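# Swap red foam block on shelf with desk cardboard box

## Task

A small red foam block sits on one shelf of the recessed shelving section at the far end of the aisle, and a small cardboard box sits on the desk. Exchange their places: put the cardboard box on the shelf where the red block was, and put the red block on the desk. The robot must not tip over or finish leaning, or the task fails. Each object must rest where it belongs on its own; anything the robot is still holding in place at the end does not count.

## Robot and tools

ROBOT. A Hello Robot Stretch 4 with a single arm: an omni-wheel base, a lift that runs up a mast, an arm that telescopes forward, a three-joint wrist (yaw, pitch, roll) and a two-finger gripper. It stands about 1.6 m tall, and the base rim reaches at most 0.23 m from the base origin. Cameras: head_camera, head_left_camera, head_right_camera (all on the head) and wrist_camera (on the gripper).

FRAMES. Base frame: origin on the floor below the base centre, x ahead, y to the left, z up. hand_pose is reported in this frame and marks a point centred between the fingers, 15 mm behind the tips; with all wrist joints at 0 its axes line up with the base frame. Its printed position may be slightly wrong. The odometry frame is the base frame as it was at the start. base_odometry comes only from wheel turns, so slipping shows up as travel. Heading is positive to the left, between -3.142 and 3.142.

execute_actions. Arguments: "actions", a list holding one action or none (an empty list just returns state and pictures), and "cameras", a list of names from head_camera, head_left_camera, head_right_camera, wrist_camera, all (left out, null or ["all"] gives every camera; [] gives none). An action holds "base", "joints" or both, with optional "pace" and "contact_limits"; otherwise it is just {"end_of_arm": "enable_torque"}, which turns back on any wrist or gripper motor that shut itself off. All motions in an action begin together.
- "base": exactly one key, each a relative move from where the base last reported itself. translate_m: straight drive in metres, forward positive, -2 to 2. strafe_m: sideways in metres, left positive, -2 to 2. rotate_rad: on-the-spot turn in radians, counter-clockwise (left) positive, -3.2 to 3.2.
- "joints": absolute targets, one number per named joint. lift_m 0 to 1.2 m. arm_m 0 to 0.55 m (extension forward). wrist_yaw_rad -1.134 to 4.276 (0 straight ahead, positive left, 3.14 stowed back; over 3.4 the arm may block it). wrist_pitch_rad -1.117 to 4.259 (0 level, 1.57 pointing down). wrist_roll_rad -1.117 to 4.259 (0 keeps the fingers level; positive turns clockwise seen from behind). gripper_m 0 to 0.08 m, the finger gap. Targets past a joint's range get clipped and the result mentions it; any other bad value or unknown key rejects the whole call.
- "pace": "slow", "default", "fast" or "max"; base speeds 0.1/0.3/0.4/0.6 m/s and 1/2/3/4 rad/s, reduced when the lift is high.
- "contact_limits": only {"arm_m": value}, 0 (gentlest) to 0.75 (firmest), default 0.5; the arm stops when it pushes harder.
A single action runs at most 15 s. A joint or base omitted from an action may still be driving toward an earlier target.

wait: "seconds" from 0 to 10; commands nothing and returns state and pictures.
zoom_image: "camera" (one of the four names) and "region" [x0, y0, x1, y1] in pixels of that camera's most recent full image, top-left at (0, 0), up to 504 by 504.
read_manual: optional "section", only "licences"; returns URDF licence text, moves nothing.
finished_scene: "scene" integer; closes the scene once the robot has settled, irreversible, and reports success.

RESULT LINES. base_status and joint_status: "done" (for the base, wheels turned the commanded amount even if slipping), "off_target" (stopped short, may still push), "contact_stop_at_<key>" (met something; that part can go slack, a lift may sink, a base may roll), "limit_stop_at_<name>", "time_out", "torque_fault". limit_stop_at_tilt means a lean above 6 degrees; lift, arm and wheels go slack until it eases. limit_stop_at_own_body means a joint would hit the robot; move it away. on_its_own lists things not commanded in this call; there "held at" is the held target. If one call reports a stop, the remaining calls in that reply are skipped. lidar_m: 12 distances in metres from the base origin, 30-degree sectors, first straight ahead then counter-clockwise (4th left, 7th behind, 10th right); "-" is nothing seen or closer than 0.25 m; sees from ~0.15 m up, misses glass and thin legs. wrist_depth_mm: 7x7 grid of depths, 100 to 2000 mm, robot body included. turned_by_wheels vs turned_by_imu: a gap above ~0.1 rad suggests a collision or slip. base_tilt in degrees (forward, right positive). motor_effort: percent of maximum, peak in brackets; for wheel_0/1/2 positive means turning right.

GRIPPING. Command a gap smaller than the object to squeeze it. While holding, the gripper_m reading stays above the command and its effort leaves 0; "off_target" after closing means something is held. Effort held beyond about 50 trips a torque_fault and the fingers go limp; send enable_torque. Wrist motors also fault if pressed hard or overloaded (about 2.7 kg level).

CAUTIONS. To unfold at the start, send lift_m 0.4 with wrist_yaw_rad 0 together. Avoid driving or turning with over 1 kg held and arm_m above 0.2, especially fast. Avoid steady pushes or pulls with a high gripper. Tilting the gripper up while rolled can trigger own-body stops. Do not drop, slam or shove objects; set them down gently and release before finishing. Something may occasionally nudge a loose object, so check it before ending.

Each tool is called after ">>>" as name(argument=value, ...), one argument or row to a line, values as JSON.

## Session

>>> execute_actions(
  actions=[],
)

Scene clock: 0.00 s.
base_odometry: x=+0.000 y=+0.000 heading=+0.000 (m, m, rad; odometry frame)
turned_by_wheels: +0.000 (rad since the last result)
turned_by_imu: +0.000 (rad since the last result)
base_tilt: forward=+0.9 right=-0.7 (deg)
lidar_m: 2.13 1.24 1.14 1.19 1.76 1.68 1.77 0.97 0.92 0.98 1.39 1.98
base_status: not commanded
joint_positions: lift_m=+0.241 arm_m=+0.001 wrist_yaw_rad=+3.170 wrist_pitch_rad=-0.003 wrist_roll_rad=-0.018 gripper_m=+0.040
joint_status: not commanded
motor_effort: lift_m=+20 arm_m=-1 wrist_yaw_rad=+1 wrist_pitch_rad=-9 wrist_roll_rad=+0 gripper_m=+0 wheel_0=+0 wheel_1=+0 wheel_2=+0 (%)
hand_pose: x=-0.0431 y=+0.0813 z=+0.4200 quat_wxyz=(-0.014, +0.002, -0.009, +1.000) (m; base frame)
wrist_depth_mm: - 135 144 - 1808 1576 1464 / - 109 136 - 1921 1661 1464 / - 113 138 - 1921 1618 1499 / 139 138 202 - 1863 1661 1464 / 207 - - - 1863 1661 1499 / 216 1499 144 1430 136 1464 1308 / 209 - - - - - 1042
pictures: head_camera, head_left_camera, head_right_camera, wrist_camera
camera_calibration (this result's frames):
wrist_camera: T_world_to_cam=[[-0.0185791, 0.999814, 0.0051921, -0.0811057], [0.0336586, 0.00581549, -0.999416, 0.46882], [-0.999261, -0.0183935, -0.0337604, 0.126274], [0, 0, 0, 1]] pos_world=[0.108894, 0.0806868, 0.47323]
Images, in order (width x height): head_camera 420x560, head_left_camera 420x672, head_right_camera 420x672, wrist_camera 616x392.

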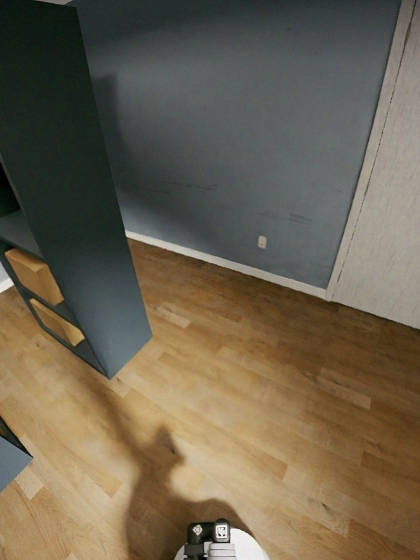

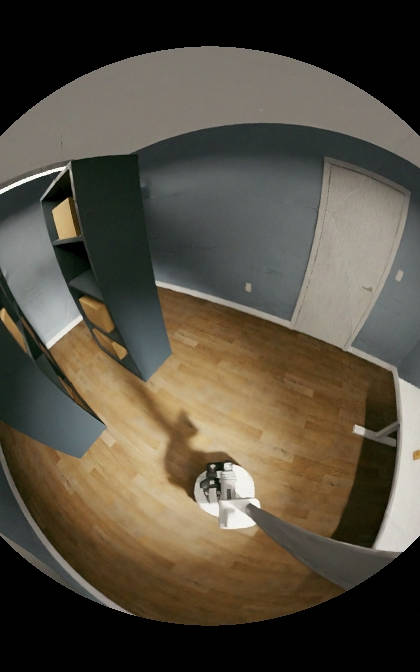

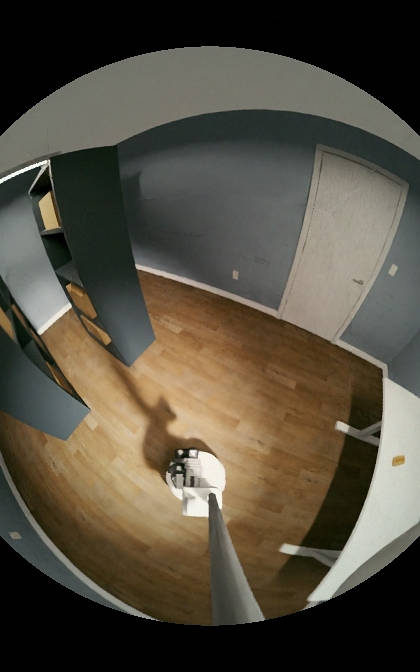

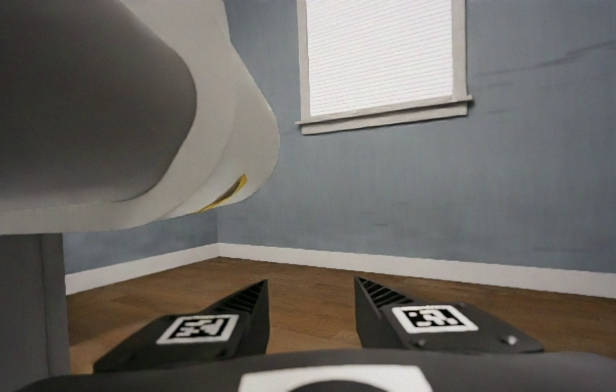

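>>> execute_actions(
  actions=[
    {"base":{"rotate_rad":-2.075},"joints":{"lift_m":0.72,"wrist_yaw_rad":0,"wrist_pitch_rad":0.5,"gripper_m":0.08},"pace":"fast"},
  ],
)

Scene clock: 9.20 s.
base_odometry: x=+0.000 y=+0.000 heading=-2.075 (m, m, rad; odometry frame)
turned_by_wheels: -2.075 (rad since the last result)
turned_by_imu: -2.121 (rad since the last result)
base_tilt: forward=+0.9 right=-0.7 (deg)
lidar_m: 0.91 0.93 1.38 2.01 2.11 1.25 1.14 1.20 1.78 1.70 1.78 0.96
base_status: done
joint_positions: lift_m=+0.720 arm_m=+0.001 wrist_yaw_rad=+0.000 wrist_pitch_rad=+0.503 wrist_roll_rad=-0.018 gripper_m=+0.080
joint_status: all done
motor_effort: lift_m=+22(26) arm_m=-1(1) wrist_yaw_rad=+0(5) wrist_pitch_rad=-9(9) wrist_roll_rad=-1(0) gripper_m=+1(1) wheel_0=+1(13) wheel_1=+2(12) wheel_2=-2(11) (%)
hand_pose: x=+0.3584 y=-0.0874 z=+0.7955 quat_wxyz=(+0.969, -0.009, +0.249, +0.002) (m; base frame)
wrist_depth_mm: 1397 1366 1366 1397 1336 1366 1397 / 809 798 788 768 750 809 1499 / 1618 1618 1661 1618 1618 1661 1661 / 1708 1708 1708 1708 1708 1756 1756 / 1397 1464 1464 1464 1366 1430 1430 / 1229 1182 1098 1205 1098 133 1205 / - - 145 - - - -
pictures: head_camera, head_left_camera, head_right_camera, wrist_camera
camera_calibration (this result's frames):
wrist_camera: T_world_to_cam=[[-0.00583156, -0.999939, 0.00933656, -0.0895047], [-0.513863, -0.00501312, -0.857858, 0.914244], [0.857853, -0.00980036, -0.513802, 0.254103], [0, 0, 0, 1]] pos_world=[0.251291, -0.0824258, 0.915686]
Images, in order (width x height): head_camera 420x560, head_left_camera 420x672, head_right_camera 420x672, wrist_camera 616x392.

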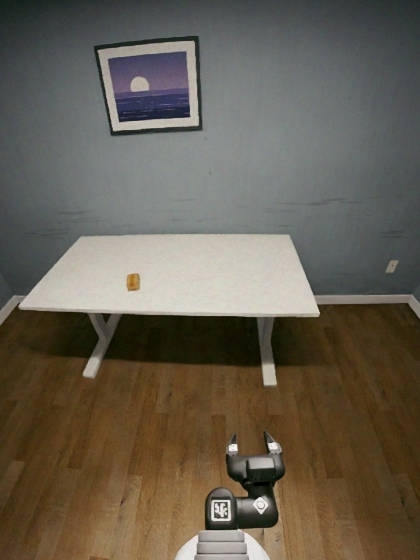

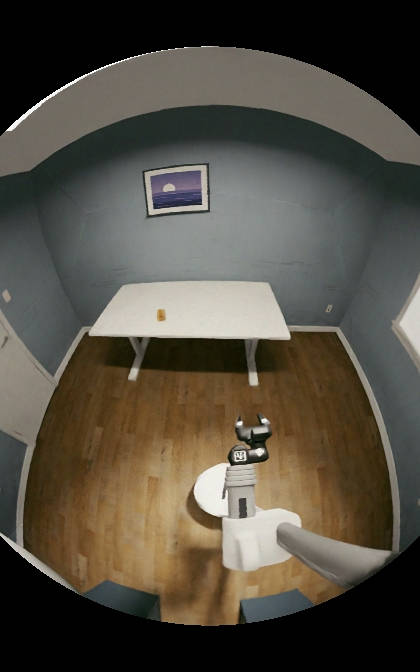

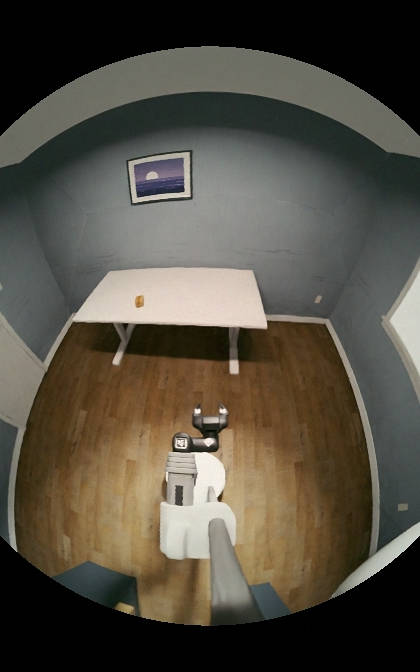

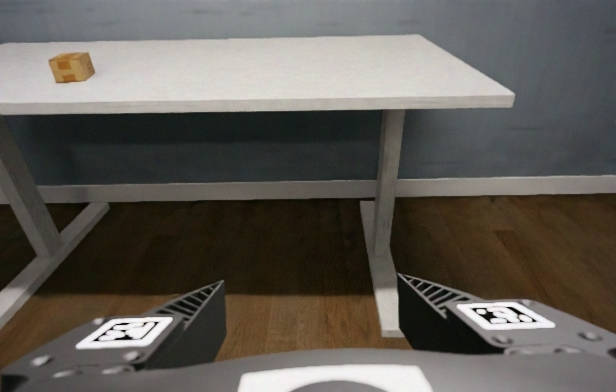

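>>> execute_actions(
  actions=[
    {"base":{"strafe_m":0.52},"pace":"fast"},
  ],
  cameras=[],
)

>>> execute_actions(
  actions=[
    {"base":{"translate_m":0.44},"pace":"fast"},
  ],
  cameras=["head_camera","wrist_camera"],
)

Scene clock: 15.93 s.
base_odometry: x=+0.455 y=-0.251 heading=-2.075 (m, m, rad; odometry frame)
turned_by_wheels: +0.000 (rad since the last result)
turned_by_imu: +0.002 (rad since the last result)
base_tilt: forward=+0.9 right=-0.7 (deg)
lidar_m: 0.94 1.01 1.53 1.46 1.59 1.16 1.13 1.30 2.33 2.21 1.27 0.97
base_status: done
joint_positions: lift_m=+0.720 arm_m=+0.001 wrist_yaw_rad=+0.000 wrist_pitch_rad=+0.503 wrist_roll_rad=-0.018 gripper_m=+0.080
joint_status: not commanded
motor_effort: lift_m=+21(22) arm_m=-1(1) wrist_yaw_rad=+0(1) wrist_pitch_rad=-8(8) wrist_roll_rad=-1(1) gripper_m=+2(2) wheel_0=+0(14) wheel_1=+2(15) wheel_2=+0(1) (%)
hand_pose: x=+0.3584 y=-0.0874 z=+0.7956 quat_wxyz=(+0.969, -0.008, +0.249, +0.002) (m; base frame)
wrist_depth_mm: 1430 1397 1366 1336 1366 1366 1336 / 831 798 798 768 831 809 798 / 1661 1618 1661 1618 1708 1661 1576 / 1808 1756 1808 1756 1708 1708 1661 / 1464 1464 1397 1464 1430 1366 1397 / 1229 1182 1118 1205 1118 133 1160 / - - 146 - - - -
pictures: none
No camera images: the call's "cameras" was empty. Leave "cameras" out to get every camera's image.

Scene clock: 18.40 s.
base_odometry: x=+0.243 y=-0.636 heading=-2.074 (m, m, rad; odometry frame)
turned_by_wheels: +0.001 (rad since the last result)
turned_by_imu: +0.000 (rad since the last result)
base_tilt: forward=+1.0 right=-0.7 (deg)
lidar_m: 0.49 0.53 1.54 1.41 1.55 2.18 1.57 1.73 2.34 2.22 0.69 0.52
base_status: done
joint_positions: lift_m=+0.720 arm_m=+0.001 wrist_yaw_rad=+0.000 wrist_pitch_rad=+0.503 wrist_roll_rad=-0.018 gripper_m=+0.080
joint_status: not commanded
motor_effort: lift_m=+22(21) arm_m=-1(1) wrist_yaw_rad=+0(0) wrist_pitch_rad=-9(8) wrist_roll_rad=+2(2) gripper_m=+1(1) wheel_0=+4(10) wheel_1=+5(10) wheel_2=+0(14) (%)
hand_pose: x=+0.3584 y=-0.0874 z=+0.7956 quat_wxyz=(+0.969, -0.009, +0.249, +0.002) (m; base frame)
wrist_depth_mm: 991 991 991 991 991 976 991 / 917 809 788 768 759 732 723 / 530 525 517 442 500 492 484 / 392 389 382 377 373 370 366 / 342 338 334 330 327 327 325 / 1255 866 1098 1182 1118 133 1160 / - - 146 - - - -
pictures: head_camera, wrist_camera
camera_calibration (this result's frames):
wrist_camera: T_world_to_cam=[[-0.00598734, -0.999938, 0.00933656, -0.0894782], [-0.513863, -0.00493307, -0.857858, 0.914267], [0.857851, -0.009934, -0.513802, 0.254116], [0, 0, 0, 1]] pos_world=[0.251279, -0.0824381, 0.915712]
Images, in order (width x height): head_camera 420x560, wrist_camera 616x392.

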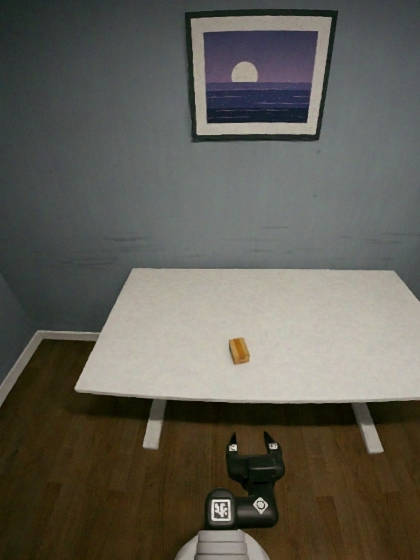

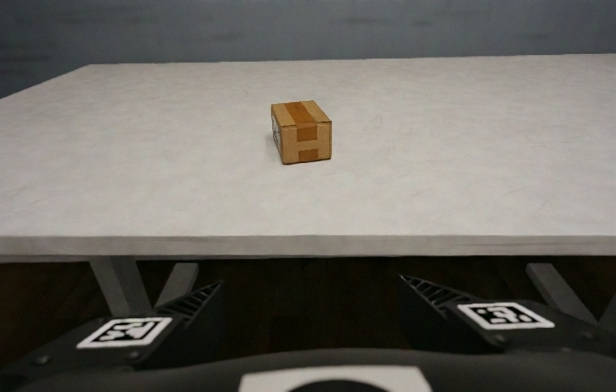

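>>> execute_actions(
  actions=[
    {"base":{"strafe_m":-0.052},"joints":{"wrist_yaw_rad":0.30,"wrist_pitch_rad":0.253,"arm_m":0.307,"lift_m":0.70}},
  ],
  cameras=["head_camera","wrist_camera"],
)

Scene clock: 27.67 s.
base_odometry: x=+0.198 y=-0.611 heading=-2.074 (m, m, rad; odometry frame)
turned_by_wheels: +0.000 (rad since the last result)
turned_by_imu: +0.001 (rad since the last result)
base_tilt: forward=+0.9 right=-0.7 (deg)
lidar_m: 0.50 0.53 0.77 1.49 1.58 1.64 1.56 1.69 2.30 2.17 0.69 0.52
base_status: done
joint_positions: lift_m=+0.700 arm_m=+0.306 wrist_yaw_rad=+0.300 wrist_pitch_rad=+0.256 wrist_roll_rad=-0.018 gripper_m=+0.080
joint_status: all done
motor_effort: lift_m=+16(20) arm_m=+6(8) wrist_yaw_rad=+1(7) wrist_pitch_rad=-9(15) wrist_roll_rad=+1(1) gripper_m=+1(1) wheel_0=+3(11) wheel_1=-3(11) wheel_2=+0(0) (%)
hand_pose: x=+0.6992 y=-0.0227 z=+0.8247 quat_wxyz=(+0.980, -0.028, +0.125, +0.149) (m; base frame)
wrist_depth_mm: 917 854 788 732 676 634 597 / 991 891 831 768 715 661 627 / 1060 946 854 798 741 683 640 / 1078 699 676 654 634 621 603 / 466 452 442 436 433 421 415 / 342 338 300 327 296 133 332 / - - 146 - - - -
pictures: head_camera, wrist_camera
camera_calibration (this result's frames):
wrist_camera: T_world_to_cam=[[0.287709, -0.957688, 0.00755889, -0.225955], [-0.274421, -0.0899985, -0.957389, 1.0274], [0.91756, 0.273375, -0.288704, -0.24364], [0, 0, 0, 1]] pos_world=[0.570505, -0.0573245, 0.914993]
Images, in order (width x height): head_camera 420x560, wrist_camera 616x392.

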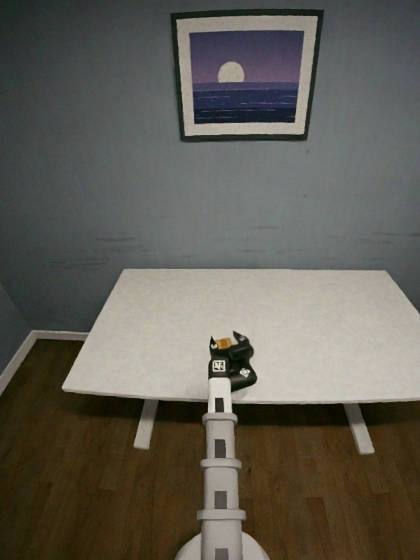

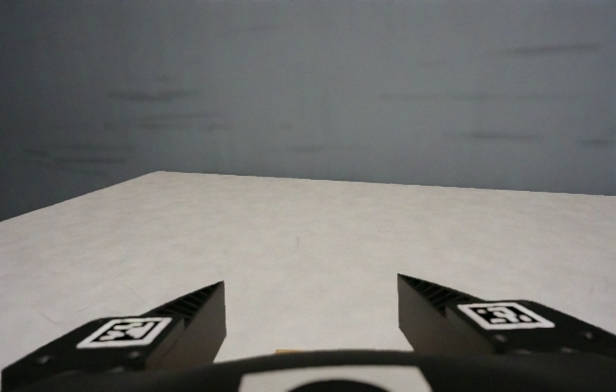

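Lower a bit to see.

>>> execute_actions(
  actions=[
    {"joints":{"lift_m":0.672}},
  ],
  cameras=["wrist_camera"],
)

Scene clock: 30.07 s.
base_odometry: x=+0.198 y=-0.611 heading=-2.074 (m, m, rad; odometry frame)
turned_by_wheels: +0.000 (rad since the last result)
turned_by_imu: +0.001 (rad since the last result)
base_tilt: forward=+0.9 right=-0.7 (deg)
lidar_m: 0.49 0.53 0.76 1.50 1.59 1.62 1.56 1.72 2.29 2.16 0.65 0.52
base_status: not commanded
joint_positions: lift_m=+0.672 arm_m=+0.306 wrist_yaw_rad=+0.300 wrist_pitch_rad=+0.256 wrist_roll_rad=-0.018 gripper_m=+0.080
joint_status: all done
motor_effort: lift_m=+16(14) arm_m=+6(6) wrist_yaw_rad=+1(0) wrist_pitch_rad=-9(9) wrist_roll_rad=+0(0) gripper_m=+1(0) wheel_0=+3(3) wheel_1=-4(4) wheel_2=+0(0) (%)
hand_pose: x=+0.6992 y=-0.0227 z=+0.7967 quat_wxyz=(+0.980, -0.028, +0.125, +0.149) (m; base frame)
wrist_depth_mm: 931 842 788 723 676 634 603 / 976 891 820 759 707 661 627 / 1042 931 854 798 741 683 647 / 615 591 569 554 544 530 517 / 397 389 379 375 364 359 357 / 294 289 257 195 176 133 283 / - - 145 - - - -
pictures: wrist_camera
camera_calibration (this result's frames):
wrist_camera: T_world_to_cam=[[0.28771, -0.957688, 0.00755887, -0.225744], [-0.274421, -0.0899985, -0.957389, 1.0006], [0.91756, 0.273376, -0.288704, -0.251723], [0, 0, 0, 1]] pos_world=[0.570506, -0.0573245, 0.886999]
Images, in order (width x height): wrist_camera 616x392.

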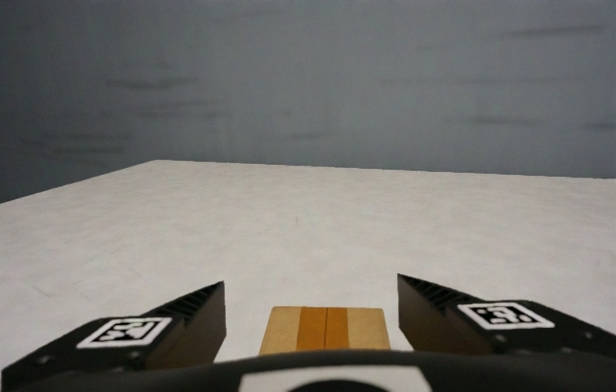

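>>> execute_actions(
  actions=[
    {"base":{"strafe_m":-0.009},"joints":{"arm_m":0.310}},
  ],
  cameras=["wrist_camera"],
)

Scene clock: 34.67 s.
base_odometry: x=+0.190 y=-0.607 heading=-2.074 (m, m, rad; odometry frame)
turned_by_wheels: +0.000 (rad since the last result)
turned_by_imu: +0.001 (rad since the last result)
base_tilt: forward=+0.9 right=-0.7 (deg)
lidar_m: 0.48 0.53 0.75 1.51 1.60 1.63 1.54 1.70 2.27 2.15 0.69 0.52
base_status: done
joint_positions: lift_m=+0.672 arm_m=+0.309 wrist_yaw_rad=+0.300 wrist_pitch_rad=+0.256 wrist_roll_rad=-0.018 gripper_m=+0.080
joint_status: all done
motor_effort: lift_m=+16(16) arm_m=+6(6) wrist_yaw_rad=+0(0) wrist_pitch_rad=-10(9) wrist_roll_rad=-1(1) gripper_m=+1(1) wheel_0=+4(11) wheel_1=-5(12) wheel_2=+0(1) (%)
hand_pose: x=+0.7022 y=-0.0227 z=+0.7967 quat_wxyz=(+0.980, -0.028, +0.125, +0.149) (m; base frame)
wrist_depth_mm: 946 842 788 715 676 634 591 / 976 891 809 759 707 647 615 / 1042 931 866 788 732 683 640 / 615 597 580 564 544 525 517 / 397 389 379 375 366 359 357 / 293 289 178 196 251 133 283 / - - 145 - - - -
pictures: wrist_camera
camera_calibration (this result's frames):
wrist_camera: T_world_to_cam=[[0.287692, -0.957693, 0.00755897, -0.226596], [-0.274423, -0.0899934, -0.957389, 1.00142], [0.917565, 0.273358, -0.288703, -0.254471], [0, 0, 0, 1]] pos_world=[0.573497, -0.0573263, 0.886999]
Images, in order (width x height): wrist_camera 616x392.

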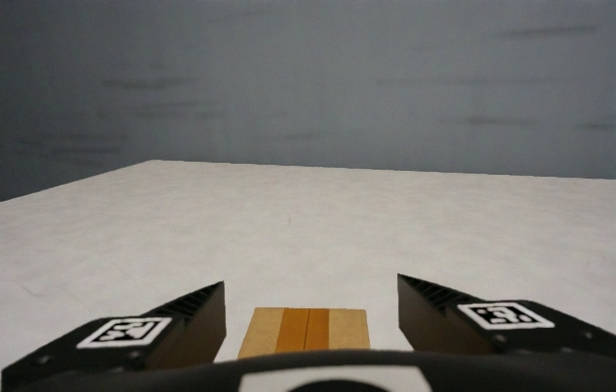

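>>> execute_actions(
  actions=[
    {"joints":{"lift_m":0.628}},
  ],
  cameras=["wrist_camera"],
)

Scene clock: 37.93 s.
base_odometry: x=+0.190 y=-0.607 heading=-2.074 (m, m, rad; odometry frame)
turned_by_wheels: +0.000 (rad since the last result)
turned_by_imu: +0.001 (rad since the last result)
base_tilt: forward=+0.9 right=-0.7 (deg)
lidar_m: 0.50 0.52 0.75 1.50 1.58 1.61 1.57 1.70 2.26 2.15 0.70 0.52
base_status: not commanded
joint_positions: lift_m=+0.628 arm_m=+0.309 wrist_yaw_rad=+0.300 wrist_pitch_rad=+0.256 wrist_roll_rad=-0.018 gripper_m=+0.080
joint_status: all done
motor_effort: lift_m=+16(17) arm_m=+6(6) wrist_yaw_rad=+1(1) wrist_pitch_rad=-8(8) wrist_roll_rad=-1(2) gripper_m=+3(1) wheel_0=+4(4) wheel_1=-5(5) wheel_2=+0(0) (%)
hand_pose: x=+0.7022 y=-0.0227 z=+0.7526 quat_wxyz=(+0.980, -0.028, +0.125, +0.149) (m; base frame)
wrist_depth_mm: 917 854 778 715 676 627 597 / 976 891 820 759 699 661 621 / 1042 904 842 768 707 668 627 / 449 433 424 410 397 389 379 / 290 282 262 160 267 263 258 / 214 211 121 120 136 133 207 / - - 104 - - - -
pictures: wrist_camera
camera_calibration (this result's frames):
wrist_camera: T_world_to_cam=[[0.287693, -0.957693, 0.00755889, -0.226264], [-0.274423, -0.0899937, -0.957389, 0.959281], [0.917565, 0.273359, -0.288703, -0.26718], [0, 0, 0, 1]] pos_world=[0.573499, -0.0573262, 0.84298]
Images, in order (width x height): wrist_camera 616x392.

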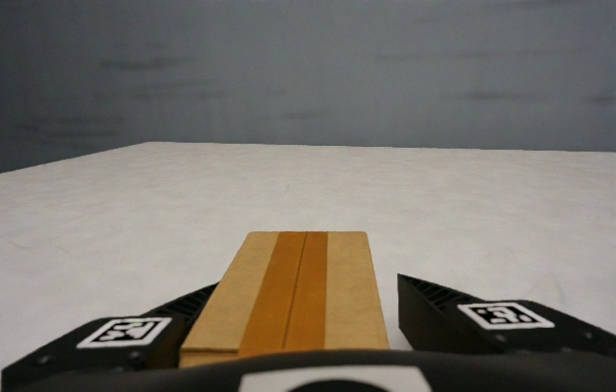

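>>> execute_actions(
  actions=[
    {"joints":{"gripper_m":0.045}},
  ],
  cameras=["wrist_camera"],
)

>>> execute_actions(
  actions=[
    {"joints":{"lift_m":0.70}},
  ],
  cameras=["wrist_camera"],
)

Scene clock: 41.00 s.
base_odometry: x=+0.190 y=-0.607 heading=-2.074 (m, m, rad; odometry frame)
turned_by_wheels: +0.000 (rad since the last result)
turned_by_imu: +0.001 (rad since the last result)
base_tilt: forward=+0.9 right=-0.7 (deg)
lidar_m: 0.50 0.55 0.76 1.51 1.59 1.63 1.55 1.69 2.28 2.16 0.69 0.50
base_status: not commanded
joint_positions: lift_m=+0.628 arm_m=+0.309 wrist_yaw_rad=+0.300 wrist_pitch_rad=+0.256 wrist_roll_rad=-0.018 gripper_m=+0.059
joint_status: gripper_m off_target (ended at +0.059, target +0.045)
on_its_own: gripper_m is held at +0.054, not at your +0.045, by its contact guard: the fingers met something
motor_effort: lift_m=+16(16) arm_m=+6(6) wrist_yaw_rad=+1(1) wrist_pitch_rad=-8(10) wrist_roll_rad=+0(1) gripper_m=-39(44) wheel_0=+4(4) wheel_1=-5(5) wheel_2=+0(0) (%)
hand_pose: x=+0.7022 y=-0.0227 z=+0.7526 quat_wxyz=(+0.980, -0.028, +0.125, +0.149) (m; base frame)
wrist_depth_mm: 931 842 768 723 676 634 603 / 991 891 809 750 707 654 621 / 1042 904 831 768 715 661 627 / 445 436 421 407 399 387 379 / 290 285 277 159 250 264 259 / 214 211 127 119 118 209 203 / 178 - - - - - -
pictures: wrist_camera
camera_calibration (this result's frames):
wrist_camera: T_world_to_cam=[[0.287677, -0.957698, 0.00755821, -0.226257], [-0.274431, -0.0899902, -0.957387, 0.959284], [0.917567, 0.273343, -0.28871, -0.267179], [0, 0, 0, 1]] pos_world=[0.5735, -0.0573277, 0.842979]
Images, in order (width x height): wrist_camera 616x392.

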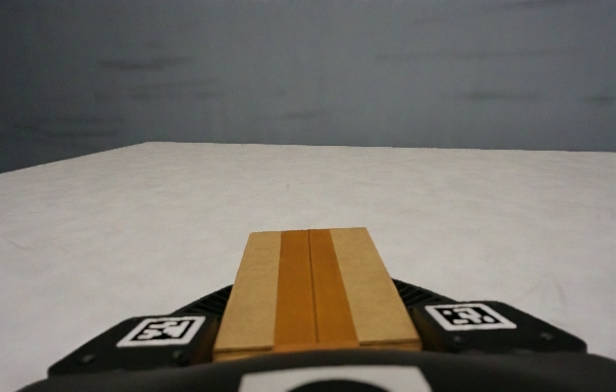

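Scene clock: 42.27 s.
base_odometry: x=+0.190 y=-0.607 heading=-2.074 (m, m, rad; odometry frame)
turned_by_wheels: +0.000 (rad since the last result)
turned_by_imu: +0.000 (rad since the last result)
base_tilt: forward=+0.9 right=-0.7 (deg)
lidar_m: 0.49 0.51 0.73 1.52 1.61 1.62 1.56 1.69 2.26 2.16 0.68 0.50
base_status: not commanded
joint_positions: lift_m=+0.700 arm_m=+0.309 wrist_yaw_rad=+0.300 wrist_pitch_rad=+0.257 wrist_roll_rad=-0.018 gripper_m=+0.059
joint_status: all done
on_its_own: gripper_m is held at +0.054, not at your +0.045, by its contact guard: the fingers met something
motor_effort: lift_m=+23(23) arm_m=+6(6) wrist_yaw_rad=+1(1) wrist_pitch_rad=-11(12) wrist_roll_rad=+0(1) gripper_m=-38(38) wheel_0=+4(4) wheel_1=-5(5) wheel_2=+0(0) (%)
hand_pose: x=+0.7022 y=-0.0227 z=+0.8239 quat_wxyz=(+0.980, -0.028, +0.125, +0.149) (m; base frame)
wrist_depth_mm: 917 842 778 715 676 627 591 / 976 891 820 759 707 661 621 / 1025 946 854 798 732 691 640 / 1078 691 668 654 627 609 597 / 462 452 442 159 399 418 413 / 342 334 127 119 118 332 315 / 282 - - - - - -
pictures: wrist_camera
camera_calibration (this result's frames):
wrist_camera: T_world_to_cam=[[0.287684, -0.957695, 0.00756868, -0.22681], [-0.275207, -0.0902342, -0.957141, 1.02784], [0.917333, 0.273271, -0.289523, -0.245727], [0, 0, 0, 1]] pos_world=[0.573532, -0.0573183, 0.914365]
Images, in order (width x height): wrist_camera 616x392.

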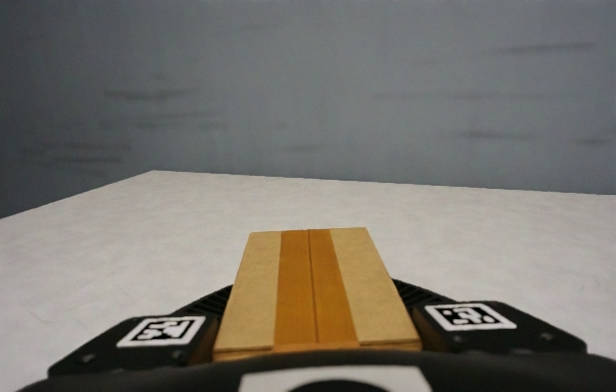

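>>> execute_actions(
  actions=[
    {"base":{"translate_m":-0.5},"joints":{"arm_m":0.003,"wrist_yaw_rad":0},"pace":"fast"},
  ],
  cameras=[],
)

>>> execute_actions(
  actions=[
    {"base":{"rotate_rad":3.073},"pace":"fast"},
  ],
)

Scene clock: 49.17 s.
base_odometry: x=+0.431 y=-0.169 heading=-2.075 (m, m, rad; odometry frame)
turned_by_wheels: -0.001 (rad since the last result)
turned_by_imu: +0.003 (rad since the last result)
base_tilt: forward=+0.8 right=-0.7 (deg)
lidar_m: 0.99 1.05 1.61 1.53 1.64 1.11 1.06 1.24 2.26 2.16 2.27 1.01
base_status: done
joint_positions: lift_m=+0.700 arm_m=+0.004 wrist_yaw_rad=+0.000 wrist_pitch_rad=+0.257 wrist_roll_rad=-0.018 gripper_m=+0.059
joint_status: all done
on_its_own: gripper_m is held at +0.054, not at your +0.045, by its contact guard: the fingers met something
motor_effort: lift_m=+22(23) arm_m=-6(7) wrist_yaw_rad=+1(6) wrist_pitch_rad=-11(12) wrist_roll_rad=+1(0) gripper_m=-38(39) wheel_0=-4(11) wheel_1=-5(11) wheel_2=+1(14) (%)
hand_pose: x=+0.3806 y=-0.0875 z=+0.8239 quat_wxyz=(+0.992, -0.009, +0.128, +0.001) (m; base frame)
wrist_depth_mm: 1464 1464 1464 1499 1499 1430 1499 / 1576 1537 1537 1499 1537 1537 1499 / 1618 1576 1397 1336 1229 1182 1160 / 1756 1205 1756 1708 1708 1708 1618 / 1808 1756 1756 159 1756 1708 1756 / 1661 1537 127 119 118 1308 1499 / 1336 - - - - - -
pictures: none
No camera images: the call's "cameras" was empty. Leave "cameras" out to get every camera's image.

Scene clock: 51.67 s.
base_odometry: x=+0.431 y=-0.169 heading=+0.998 (m, m, rad; odometry frame)
turned_by_wheels: +3.072 (rad since the last result)
turned_by_imu: +3.144 (rad since the last result)
base_tilt: forward=+0.9 right=-0.7 (deg)
lidar_m: 1.05 1.22 1.48 2.16 2.22 1.05 0.99 1.04 1.64 1.53 1.61 1.11
base_status: done
joint_positions: lift_m=+0.700 arm_m=+0.004 wrist_yaw_rad=+0.000 wrist_pitch_rad=+0.257 wrist_roll_rad=-0.018 gripper_m=+0.059
joint_status: not commanded
on_its_own: gripper_m is held at +0.054, not at your +0.045, by its contact guard: the fingers met something
motor_effort: lift_m=+20(22) arm_m=-6(6) wrist_yaw_rad=+0(1) wrist_pitch_rad=-12(11) wrist_roll_rad=-1(1) gripper_m=-39(39) wheel_0=-4(12) wheel_1=-4(11) wheel_2=+1(11) (%)
hand_pose: x=+0.3807 y=-0.0874 z=+0.8242 quat_wxyz=(+0.992, -0.009, +0.128, +0.001) (m; base frame)
wrist_depth_mm: 1078 1661 - 778 788 - - / 1576 1661 - 798 820 - - / 1756 1756 - 854 854 - 1983 / 1397 1808 - 891 904 - 1983 / 1138 1576 - 159 931 - 1863 / 1160 1366 127 119 118 1618 1537 / 991 - - - - - -
pictures: head_camera, head_left_camera, head_right_camera, wrist_camera
camera_calibration (this result's frames):
wrist_camera: T_world_to_cam=[[-0.00798069, -0.99994, 0.00756613, -0.0873716], [-0.289588, -0.00493102, -0.957139, 0.946677], [0.957118, -0.00982969, -0.289531, 0.0270755], [0, 0, 0, 1]] pos_world=[0.247535, -0.0824321, 0.914602]
Images, in order (width x height): head_camera 420x560, head_left_camera 420x672, head_right_camera 420x672, wrist_camera 616x392.

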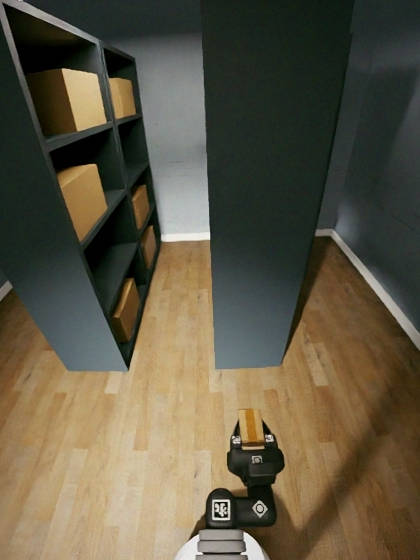

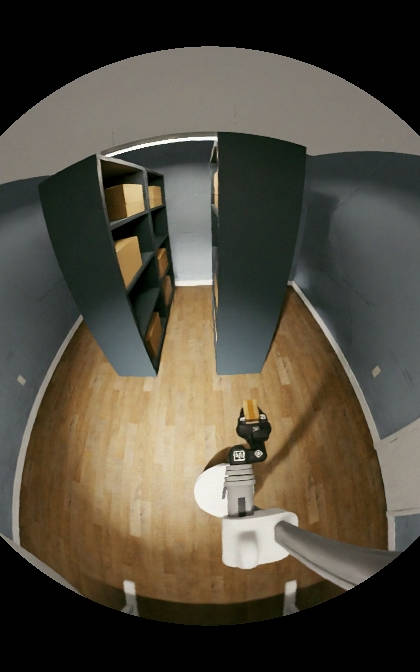

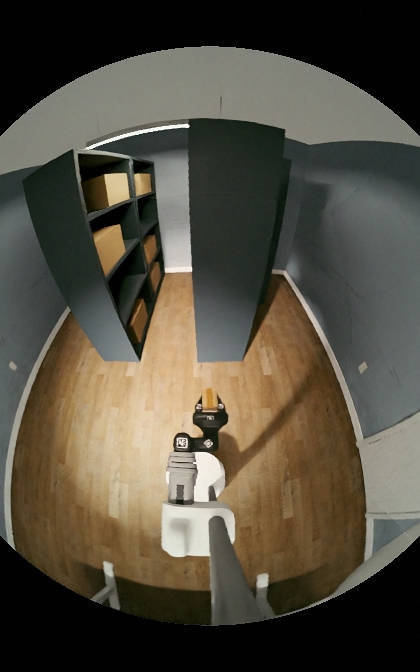

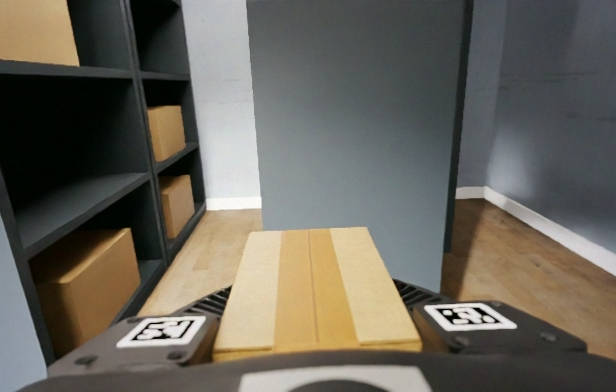

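>>> execute_actions(
  actions=[
    {"base":{"strafe_m":0.31},"pace":"fast"},
  ],
  cameras=["head_camera","wrist_camera"],
)

Scene clock: 57.13 s.
base_odometry: x=+0.171 y=-0.001 heading=+0.998 (m, m, rad; odometry frame)
turned_by_wheels: +0.000 (rad since the last result)
turned_by_imu: +0.002 (rad since the last result)
base_tilt: forward=+0.9 right=-0.7 (deg)
lidar_m: 1.09 1.10 1.94 1.84 1.88 1.05 1.00 1.04 1.97 1.85 1.93 1.11
base_status: done
joint_positions: lift_m=+0.700 arm_m=+0.004 wrist_yaw_rad=+0.000 wrist_pitch_rad=+0.257 wrist_roll_rad=-0.018 gripper_m=+0.059
joint_status: not commanded
on_its_own: gripper_m is held at +0.054, not at your +0.045, by its contact guard: the fingers met something
motor_effort: lift_m=+20(20) arm_m=-6(6) wrist_yaw_rad=+0(1) wrist_pitch_rad=-12(12) wrist_roll_rad=+0(0) gripper_m=-40(39) wheel_0=+0(14) wheel_1=+1(15) wheel_2=+0(1) (%)
hand_pose: x=+0.3807 y=-0.0874 z=+0.8242 quat_wxyz=(+0.992, -0.009, +0.128, +0.001) (m; base frame)
wrist_depth_mm: 750 960 - - 788 788 788 / 778 1098 - - 831 820 820 / 809 1708 - - 878 854 878 / 842 878 1863 - 904 904 931 / 891 917 1618 159 917 946 1756 / 946 931 127 120 118 976 1499 / 991 - - - - - -
pictures: head_camera, wrist_camera
camera_calibration (this result's frames):
wrist_camera: T_world_to_cam=[[-0.00814341, -0.999938, 0.00756619, -0.0873432], [-0.289589, -0.00488395, -0.957139, 0.946677], [0.957116, -0.00998546, -0.289531, 0.0270758], [0, 0, 0, 1]] pos_world=[0.247522, -0.0824439, 0.914602]
Images, in order (width x height): head_camera 420x560, wrist_camera 616x392.

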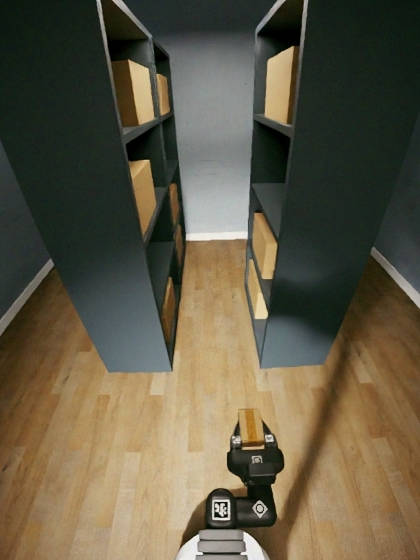

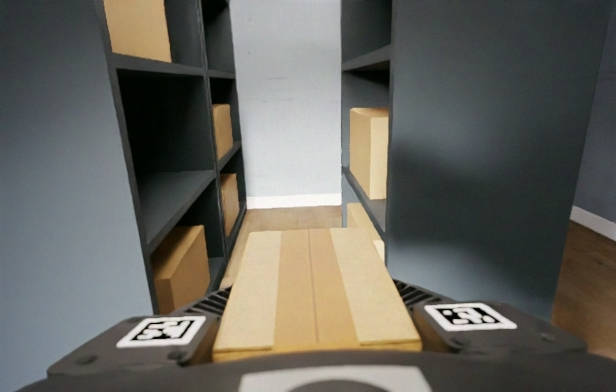

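>>> execute_actions(
  actions=[
    {"base":{"translate_m":1.1}},
  ],
  cameras=["head_camera"],
)

Scene clock: 64.17 s.
base_odometry: x=+0.767 y=+0.923 heading=+0.998 (m, m, rad; odometry frame)
turned_by_wheels: +0.001 (rad since the last result)
turned_by_imu: -0.002 (rad since the last result)
base_tilt: forward=+0.9 right=-0.7 (deg)
lidar_m: 1.49 0.47 0.33 0.30 2.00 2.58 2.21 2.22 1.98 0.25 0.25 0.37
base_status: done
joint_positions: lift_m=+0.700 arm_m=+0.004 wrist_yaw_rad=+0.000 wrist_pitch_rad=+0.257 wrist_roll_rad=-0.018 gripper_m=+0.059
joint_status: not commanded
on_its_own: gripper_m is held at +0.054, not at your +0.045, by its contact guard: the fingers met something
motor_effort: lift_m=+20(20) arm_m=-6(6) wrist_yaw_rad=+1(1) wrist_pitch_rad=-11(12) wrist_roll_rad=+1(0) gripper_m=-38(38) wheel_0=+4(9) wheel_1=+4(12) wheel_2=-2(12) (%)
hand_pose: x=+0.3806 y=-0.0874 z=+0.8242 quat_wxyz=(+0.992, -0.009, +0.128, +0.001) (m; base frame)
wrist_depth_mm: 668 1430 1430 1499 1464 407 384 / 627 1499 1537 1576 1537 597 597 / 627 1078 1618 1661 1661 609 615 / 627 1008 1661 1708 1708 436 349 / 647 1025 1756 159 683 410 291 / 661 991 127 120 118 357 296 / 585 - - - - - -
pictures: head_camera
Images, in order (width x height): head_camera 420x560.

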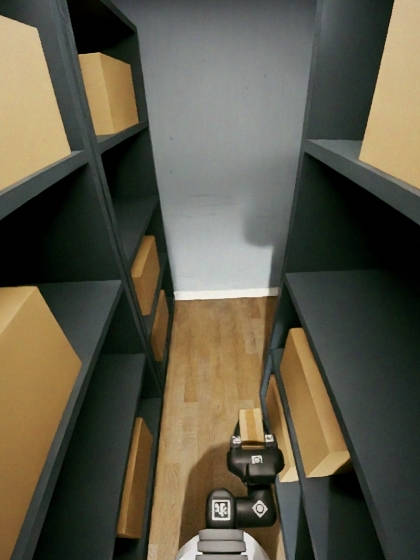

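>>> execute_actions(
  actions=[
    {"base":{"strafe_m":0.03}},
  ],
  cameras=[],
)

>>> execute_actions(
  actions=[
    {"base":{"translate_m":0.7}},
  ],
  cameras=["head_camera","head_left_camera","head_right_camera"],
)

Scene clock: 68.27 s.
base_odometry: x=+0.741 y=+0.939 heading=+0.998 (m, m, rad; odometry frame)
turned_by_wheels: +0.000 (rad since the last result)
turned_by_imu: +0.001 (rad since the last result)
base_tilt: forward=+0.9 right=-0.6 (deg)
lidar_m: 1.32 0.42 0.29 0.27 1.98 2.56 2.21 2.22 1.99 0.29 0.31 0.41
base_status: done
joint_positions: lift_m=+0.700 arm_m=+0.004 wrist_yaw_rad=+0.000 wrist_pitch_rad=+0.257 wrist_roll_rad=-0.018 gripper_m=+0.059
joint_status: not commanded
on_its_own: gripper_m is held at +0.054, not at your +0.045, by its contact guard: the fingers met something
motor_effort: lift_m=+20(20) arm_m=-6(6) wrist_yaw_rad=+0(0) wrist_pitch_rad=-11(11) wrist_roll_rad=+1(0) gripper_m=-39(39) wheel_0=-1(11) wheel_1=+2(13) wheel_2=+0(1) (%)
hand_pose: x=+0.3807 y=-0.0874 z=+0.8242 quat_wxyz=(+0.992, -0.009, +0.128, +0.001) (m; base frame)
wrist_depth_mm: 597 1397 1464 1499 1499 469 384 / 580 1464 1537 1576 1499 585 591 / 591 1098 1576 1576 1661 615 621 / 621 931 1661 1661 1708 469 368 / 647 931 1661 159 691 473 338 / 661 759 127 119 118 407 340 / 564 - - - - - -
pictures: none
No camera images: the call's "cameras" was empty. Leave "cameras" out to get every camera's image.

Scene clock: 72.07 s.
base_odometry: x=+1.120 y=+1.528 heading=+0.999 (m, m, rad; odometry frame)
turned_by_wheels: +0.001 (rad since the last result)
turned_by_imu: -0.001 (rad since the last result)
base_tilt: forward=+0.9 right=-0.7 (deg)
lidar_m: 1.10 0.47 0.30 0.28 0.30 0.42 3.72 0.41 0.28 0.26 0.29 1.02
base_status: done
joint_positions: lift_m=+0.700 arm_m=+0.004 wrist_yaw_rad=+0.000 wrist_pitch_rad=+0.257 wrist_roll_rad=-0.018 gripper_m=+0.059
joint_status: not commanded
on_its_own: gripper_m is held at +0.054, not at your +0.045, by its contact guard: the fingers met something
motor_effort: lift_m=+20(20) arm_m=-6(6) wrist_yaw_rad=+1(0) wrist_pitch_rad=-12(11) wrist_roll_rad=+1(1) gripper_m=-39(39) wheel_0=+5(9) wheel_1=+5(10) wheel_2=-1(11) (%)
hand_pose: x=+0.3806 y=-0.0874 z=+0.8242 quat_wxyz=(+0.992, -0.009, +0.128, +0.001) (m; base frame)
wrist_depth_mm: 750 809 820 820 842 842 842 / 788 831 854 866 866 878 866 / 820 866 891 904 904 917 904 / 854 917 931 946 946 976 931 / 634 931 960 159 1008 1008 976 / 627 960 127 119 118 1025 1042 / 564 - - - - - -
pictures: head_camera, head_left_camera, head_right_camera
Images, in order (width x height): head_camera 420x560, head_left_camera 420x672, head_right_camera 420x672.

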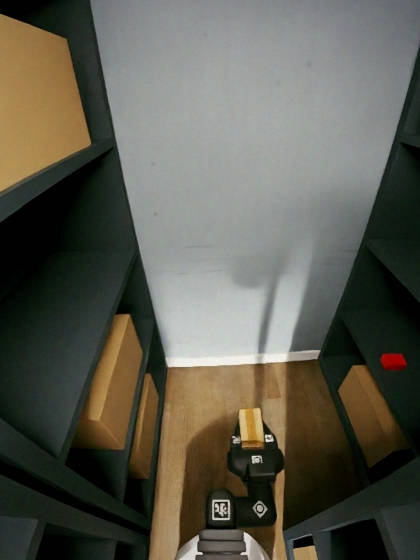

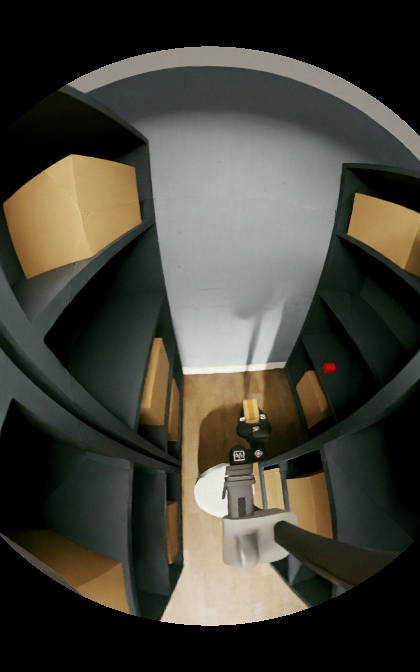

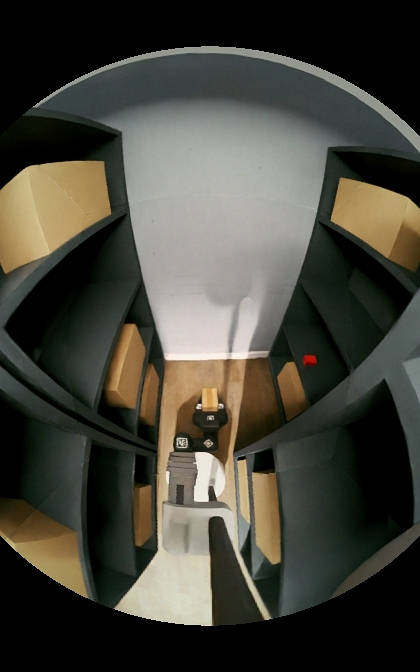

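>>> execute_actions(
  actions=[
    {"base":{"translate_m":0.61}},
  ],
  cameras=[],
)

>>> execute_actions(
  actions=[
    {"base":{"rotate_rad":-1.535},"joints":{"lift_m":0.6}},
  ],
)

Scene clock: 78.27 s.
base_odometry: x=+1.450 y=+2.041 heading=+1.000 (m, m, rad; odometry frame)
turned_by_wheels: +0.001 (rad since the last result)
turned_by_imu: +0.000 (rad since the last result)
base_tilt: forward=+0.9 right=-0.7 (deg)
lidar_m: 0.49 0.49 0.36 0.33 0.33 0.47 1.17 0.46 0.58 0.69 0.73 0.53
base_status: done
joint_positions: lift_m=+0.700 arm_m=+0.004 wrist_yaw_rad=+0.000 wrist_pitch_rad=+0.257 wrist_roll_rad=-0.018 gripper_m=+0.059
joint_status: not commanded
on_its_own: gripper_m is held at +0.054, not at your +0.045, by its contact guard: the fingers met something
motor_effort: lift_m=+20(20) arm_m=-6(6) wrist_yaw_rad=+0(1) wrist_pitch_rad=-12(11) wrist_roll_rad=+0(0) gripper_m=-39(39) wheel_0=+2(8) wheel_1=+5(9) wheel_2=+0(11) (%)
hand_pose: x=+0.3806 y=-0.0874 z=+0.8242 quat_wxyz=(+0.992, -0.009, +0.128, +0.001) (m; base frame)
wrist_depth_mm: 247 249 253 255 258 262 264 / 257 260 264 265 270 272 274 / 270 272 276 278 282 285 289 / 281 283 289 291 296 300 303 / 294 298 298 159 307 314 317 / 307 309 127 120 118 325 332 / 324 - - - - - -
pictures: none
No camera images: the call's "cameras" was empty. Leave "cameras" out to get every camera's image.

Scene clock: 80.30 s.
base_odometry: x=+1.450 y=+2.041 heading=-0.534 (m, m, rad; odometry frame)
turned_by_wheels: -1.534 (rad since the last result)
turned_by_imu: -1.568 (rad since the last result)
base_tilt: forward=+0.9 right=-0.7 (deg)
lidar_m: 0.69 0.73 0.51 0.50 0.46 0.34 0.33 0.34 0.47 1.09 0.50 0.60
base_status: done
joint_positions: lift_m=+0.600 arm_m=+0.004 wrist_yaw_rad=+0.000 wrist_pitch_rad=+0.257 wrist_roll_rad=-0.018 gripper_m=+0.059
joint_status: all done
on_its_own: gripper_m is held at +0.054, not at your +0.045, by its contact guard: the fingers met something
motor_effort: lift_m=+16(19) arm_m=-6(6) wrist_yaw_rad=+1(0) wrist_pitch_rad=-11(13) wrist_roll_rad=+1(1) gripper_m=-38(38) wheel_0=+5(9) wheel_1=+6(10) wheel_2=+1(10) (%)
hand_pose: x=+0.3806 y=-0.0874 z=+0.7244 quat_wxyz=(+0.992, -0.009, +0.128, +0.001) (m; base frame)
wrist_depth_mm: 759 866 866 866 854 559 445 / 798 904 891 891 891 569 462 / 788 931 931 946 946 569 473 / 778 960 960 960 891 580 488 / 668 661 580 159 585 549 496 / 559 539 127 119 118 549 484 / 741 - - - - - -
pictures: head_camera, head_left_camera, head_right_camera, wrist_camera
camera_calibration (this result's frames):
wrist_camera: T_world_to_cam=[[-0.00825702, -0.999937, 0.00756763, -0.08657], [-0.289603, -0.00485229, -0.957135, 0.851233], [0.957111, -0.0100947, -0.289545, -0.00178116], [0, 0, 0, 1]] pos_world=[0.24751, -0.0824521, 0.814884]
Images, in order (width x height): head_camera 420x560, head_left_camera 420x672, head_right_camera 420x672, wrist_camera 616x392.

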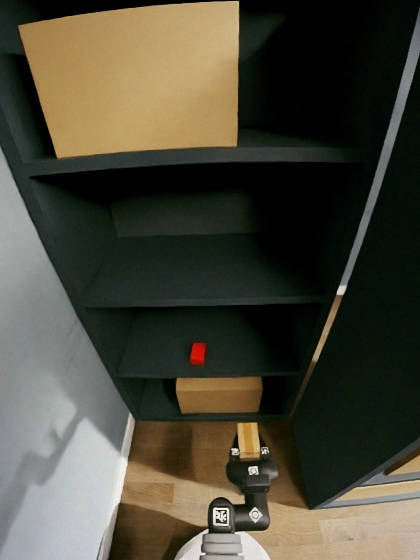

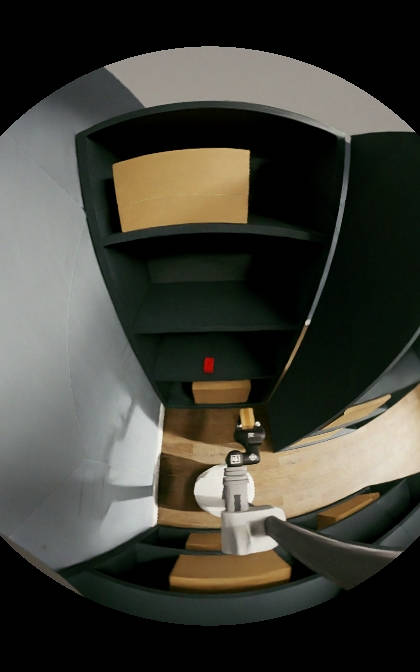

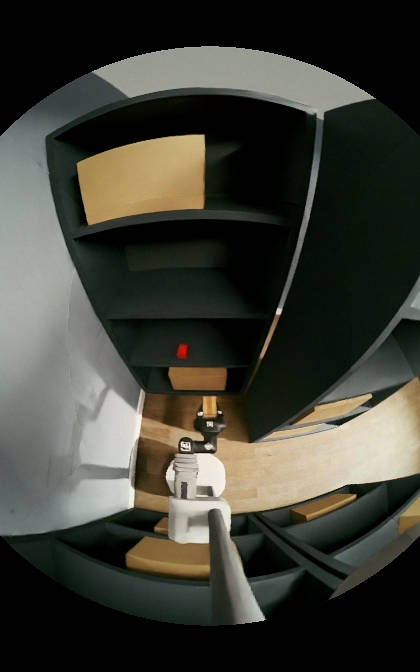

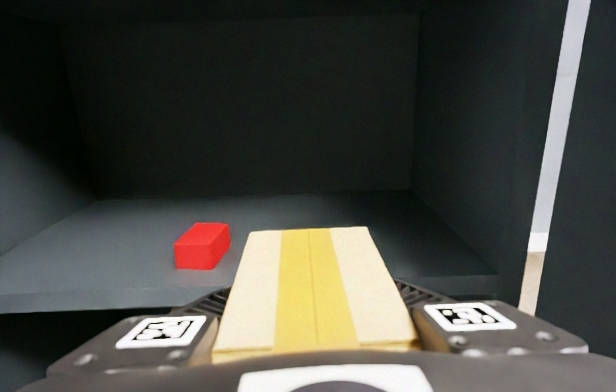

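>>> execute_actions(
  actions=[
    {"base":{"strafe_m":-0.10},"joints":{"arm_m":0.30,"lift_m":0.53}},
  ],
  cameras=["head_camera","wrist_camera"],
)

Scene clock: 85.17 s.
base_odometry: x=+1.399 y=+1.955 heading=-0.535 (m, m, rad; odometry frame)
turned_by_wheels: +0.000 (rad since the last result)
turned_by_imu: +0.001 (rad since the last result)
base_tilt: forward=+1.0 right=-0.7 (deg)
lidar_m: 0.70 0.71 0.63 0.60 0.48 0.35 0.32 0.34 0.50 1.06 0.40 0.46
base_status: done
joint_positions: lift_m=+0.530 arm_m=+0.299 wrist_yaw_rad=+0.000 wrist_pitch_rad=+0.257 wrist_roll_rad=-0.018 gripper_m=+0.059
joint_status: all done
on_its_own: gripper_m is held at +0.054, not at your +0.045, by its contact guard: the fingers met something
motor_effort: lift_m=+17(19) arm_m=+6(7) wrist_yaw_rad=+1(3) wrist_pitch_rad=-12(13) wrist_roll_rad=-1(1) gripper_m=-39(38) wheel_0=+2(13) wheel_1=-5(13) wheel_2=+0(1) (%)
hand_pose: x=+0.6756 y=-0.0874 z=+0.6544 quat_wxyz=(+0.992, -0.009, +0.128, +0.001) (m; base frame)
wrist_depth_mm: 580 580 585 591 585 359 254 / 609 609 615 615 609 359 256 / 634 634 640 647 627 364 257 / 661 661 654 661 634 370 259 / 500 492 484 159 436 375 262 / 336 366 127 119 118 320 264 / 301 - - - - - -
pictures: head_camera, wrist_camera
camera_calibration (this result's frames):
wrist_camera: T_world_to_cam=[[-0.00804235, -0.999939, 0.00756807, -0.0837063], [-0.289667, -0.00491421, -0.957115, 0.869642], [0.957094, -0.00988968, -0.28961, -0.304253], [0, 0, 0, 1]] pos_world=[0.542432, -0.0824366, 0.744866]
Images, in order (width x height): head_camera 420x560, wrist_camera 616x392.

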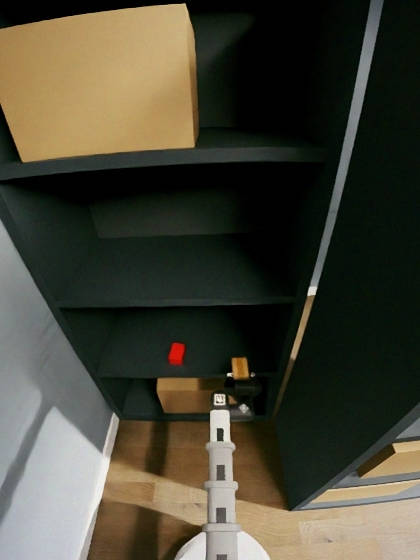

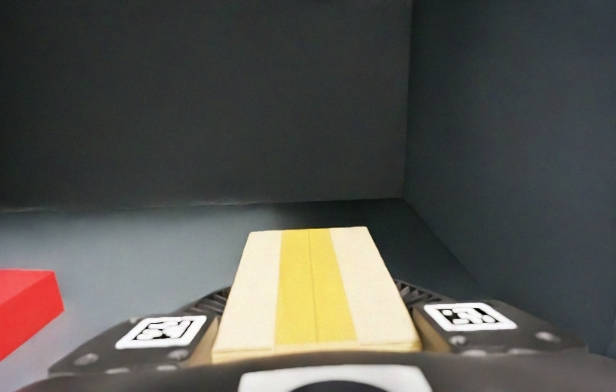

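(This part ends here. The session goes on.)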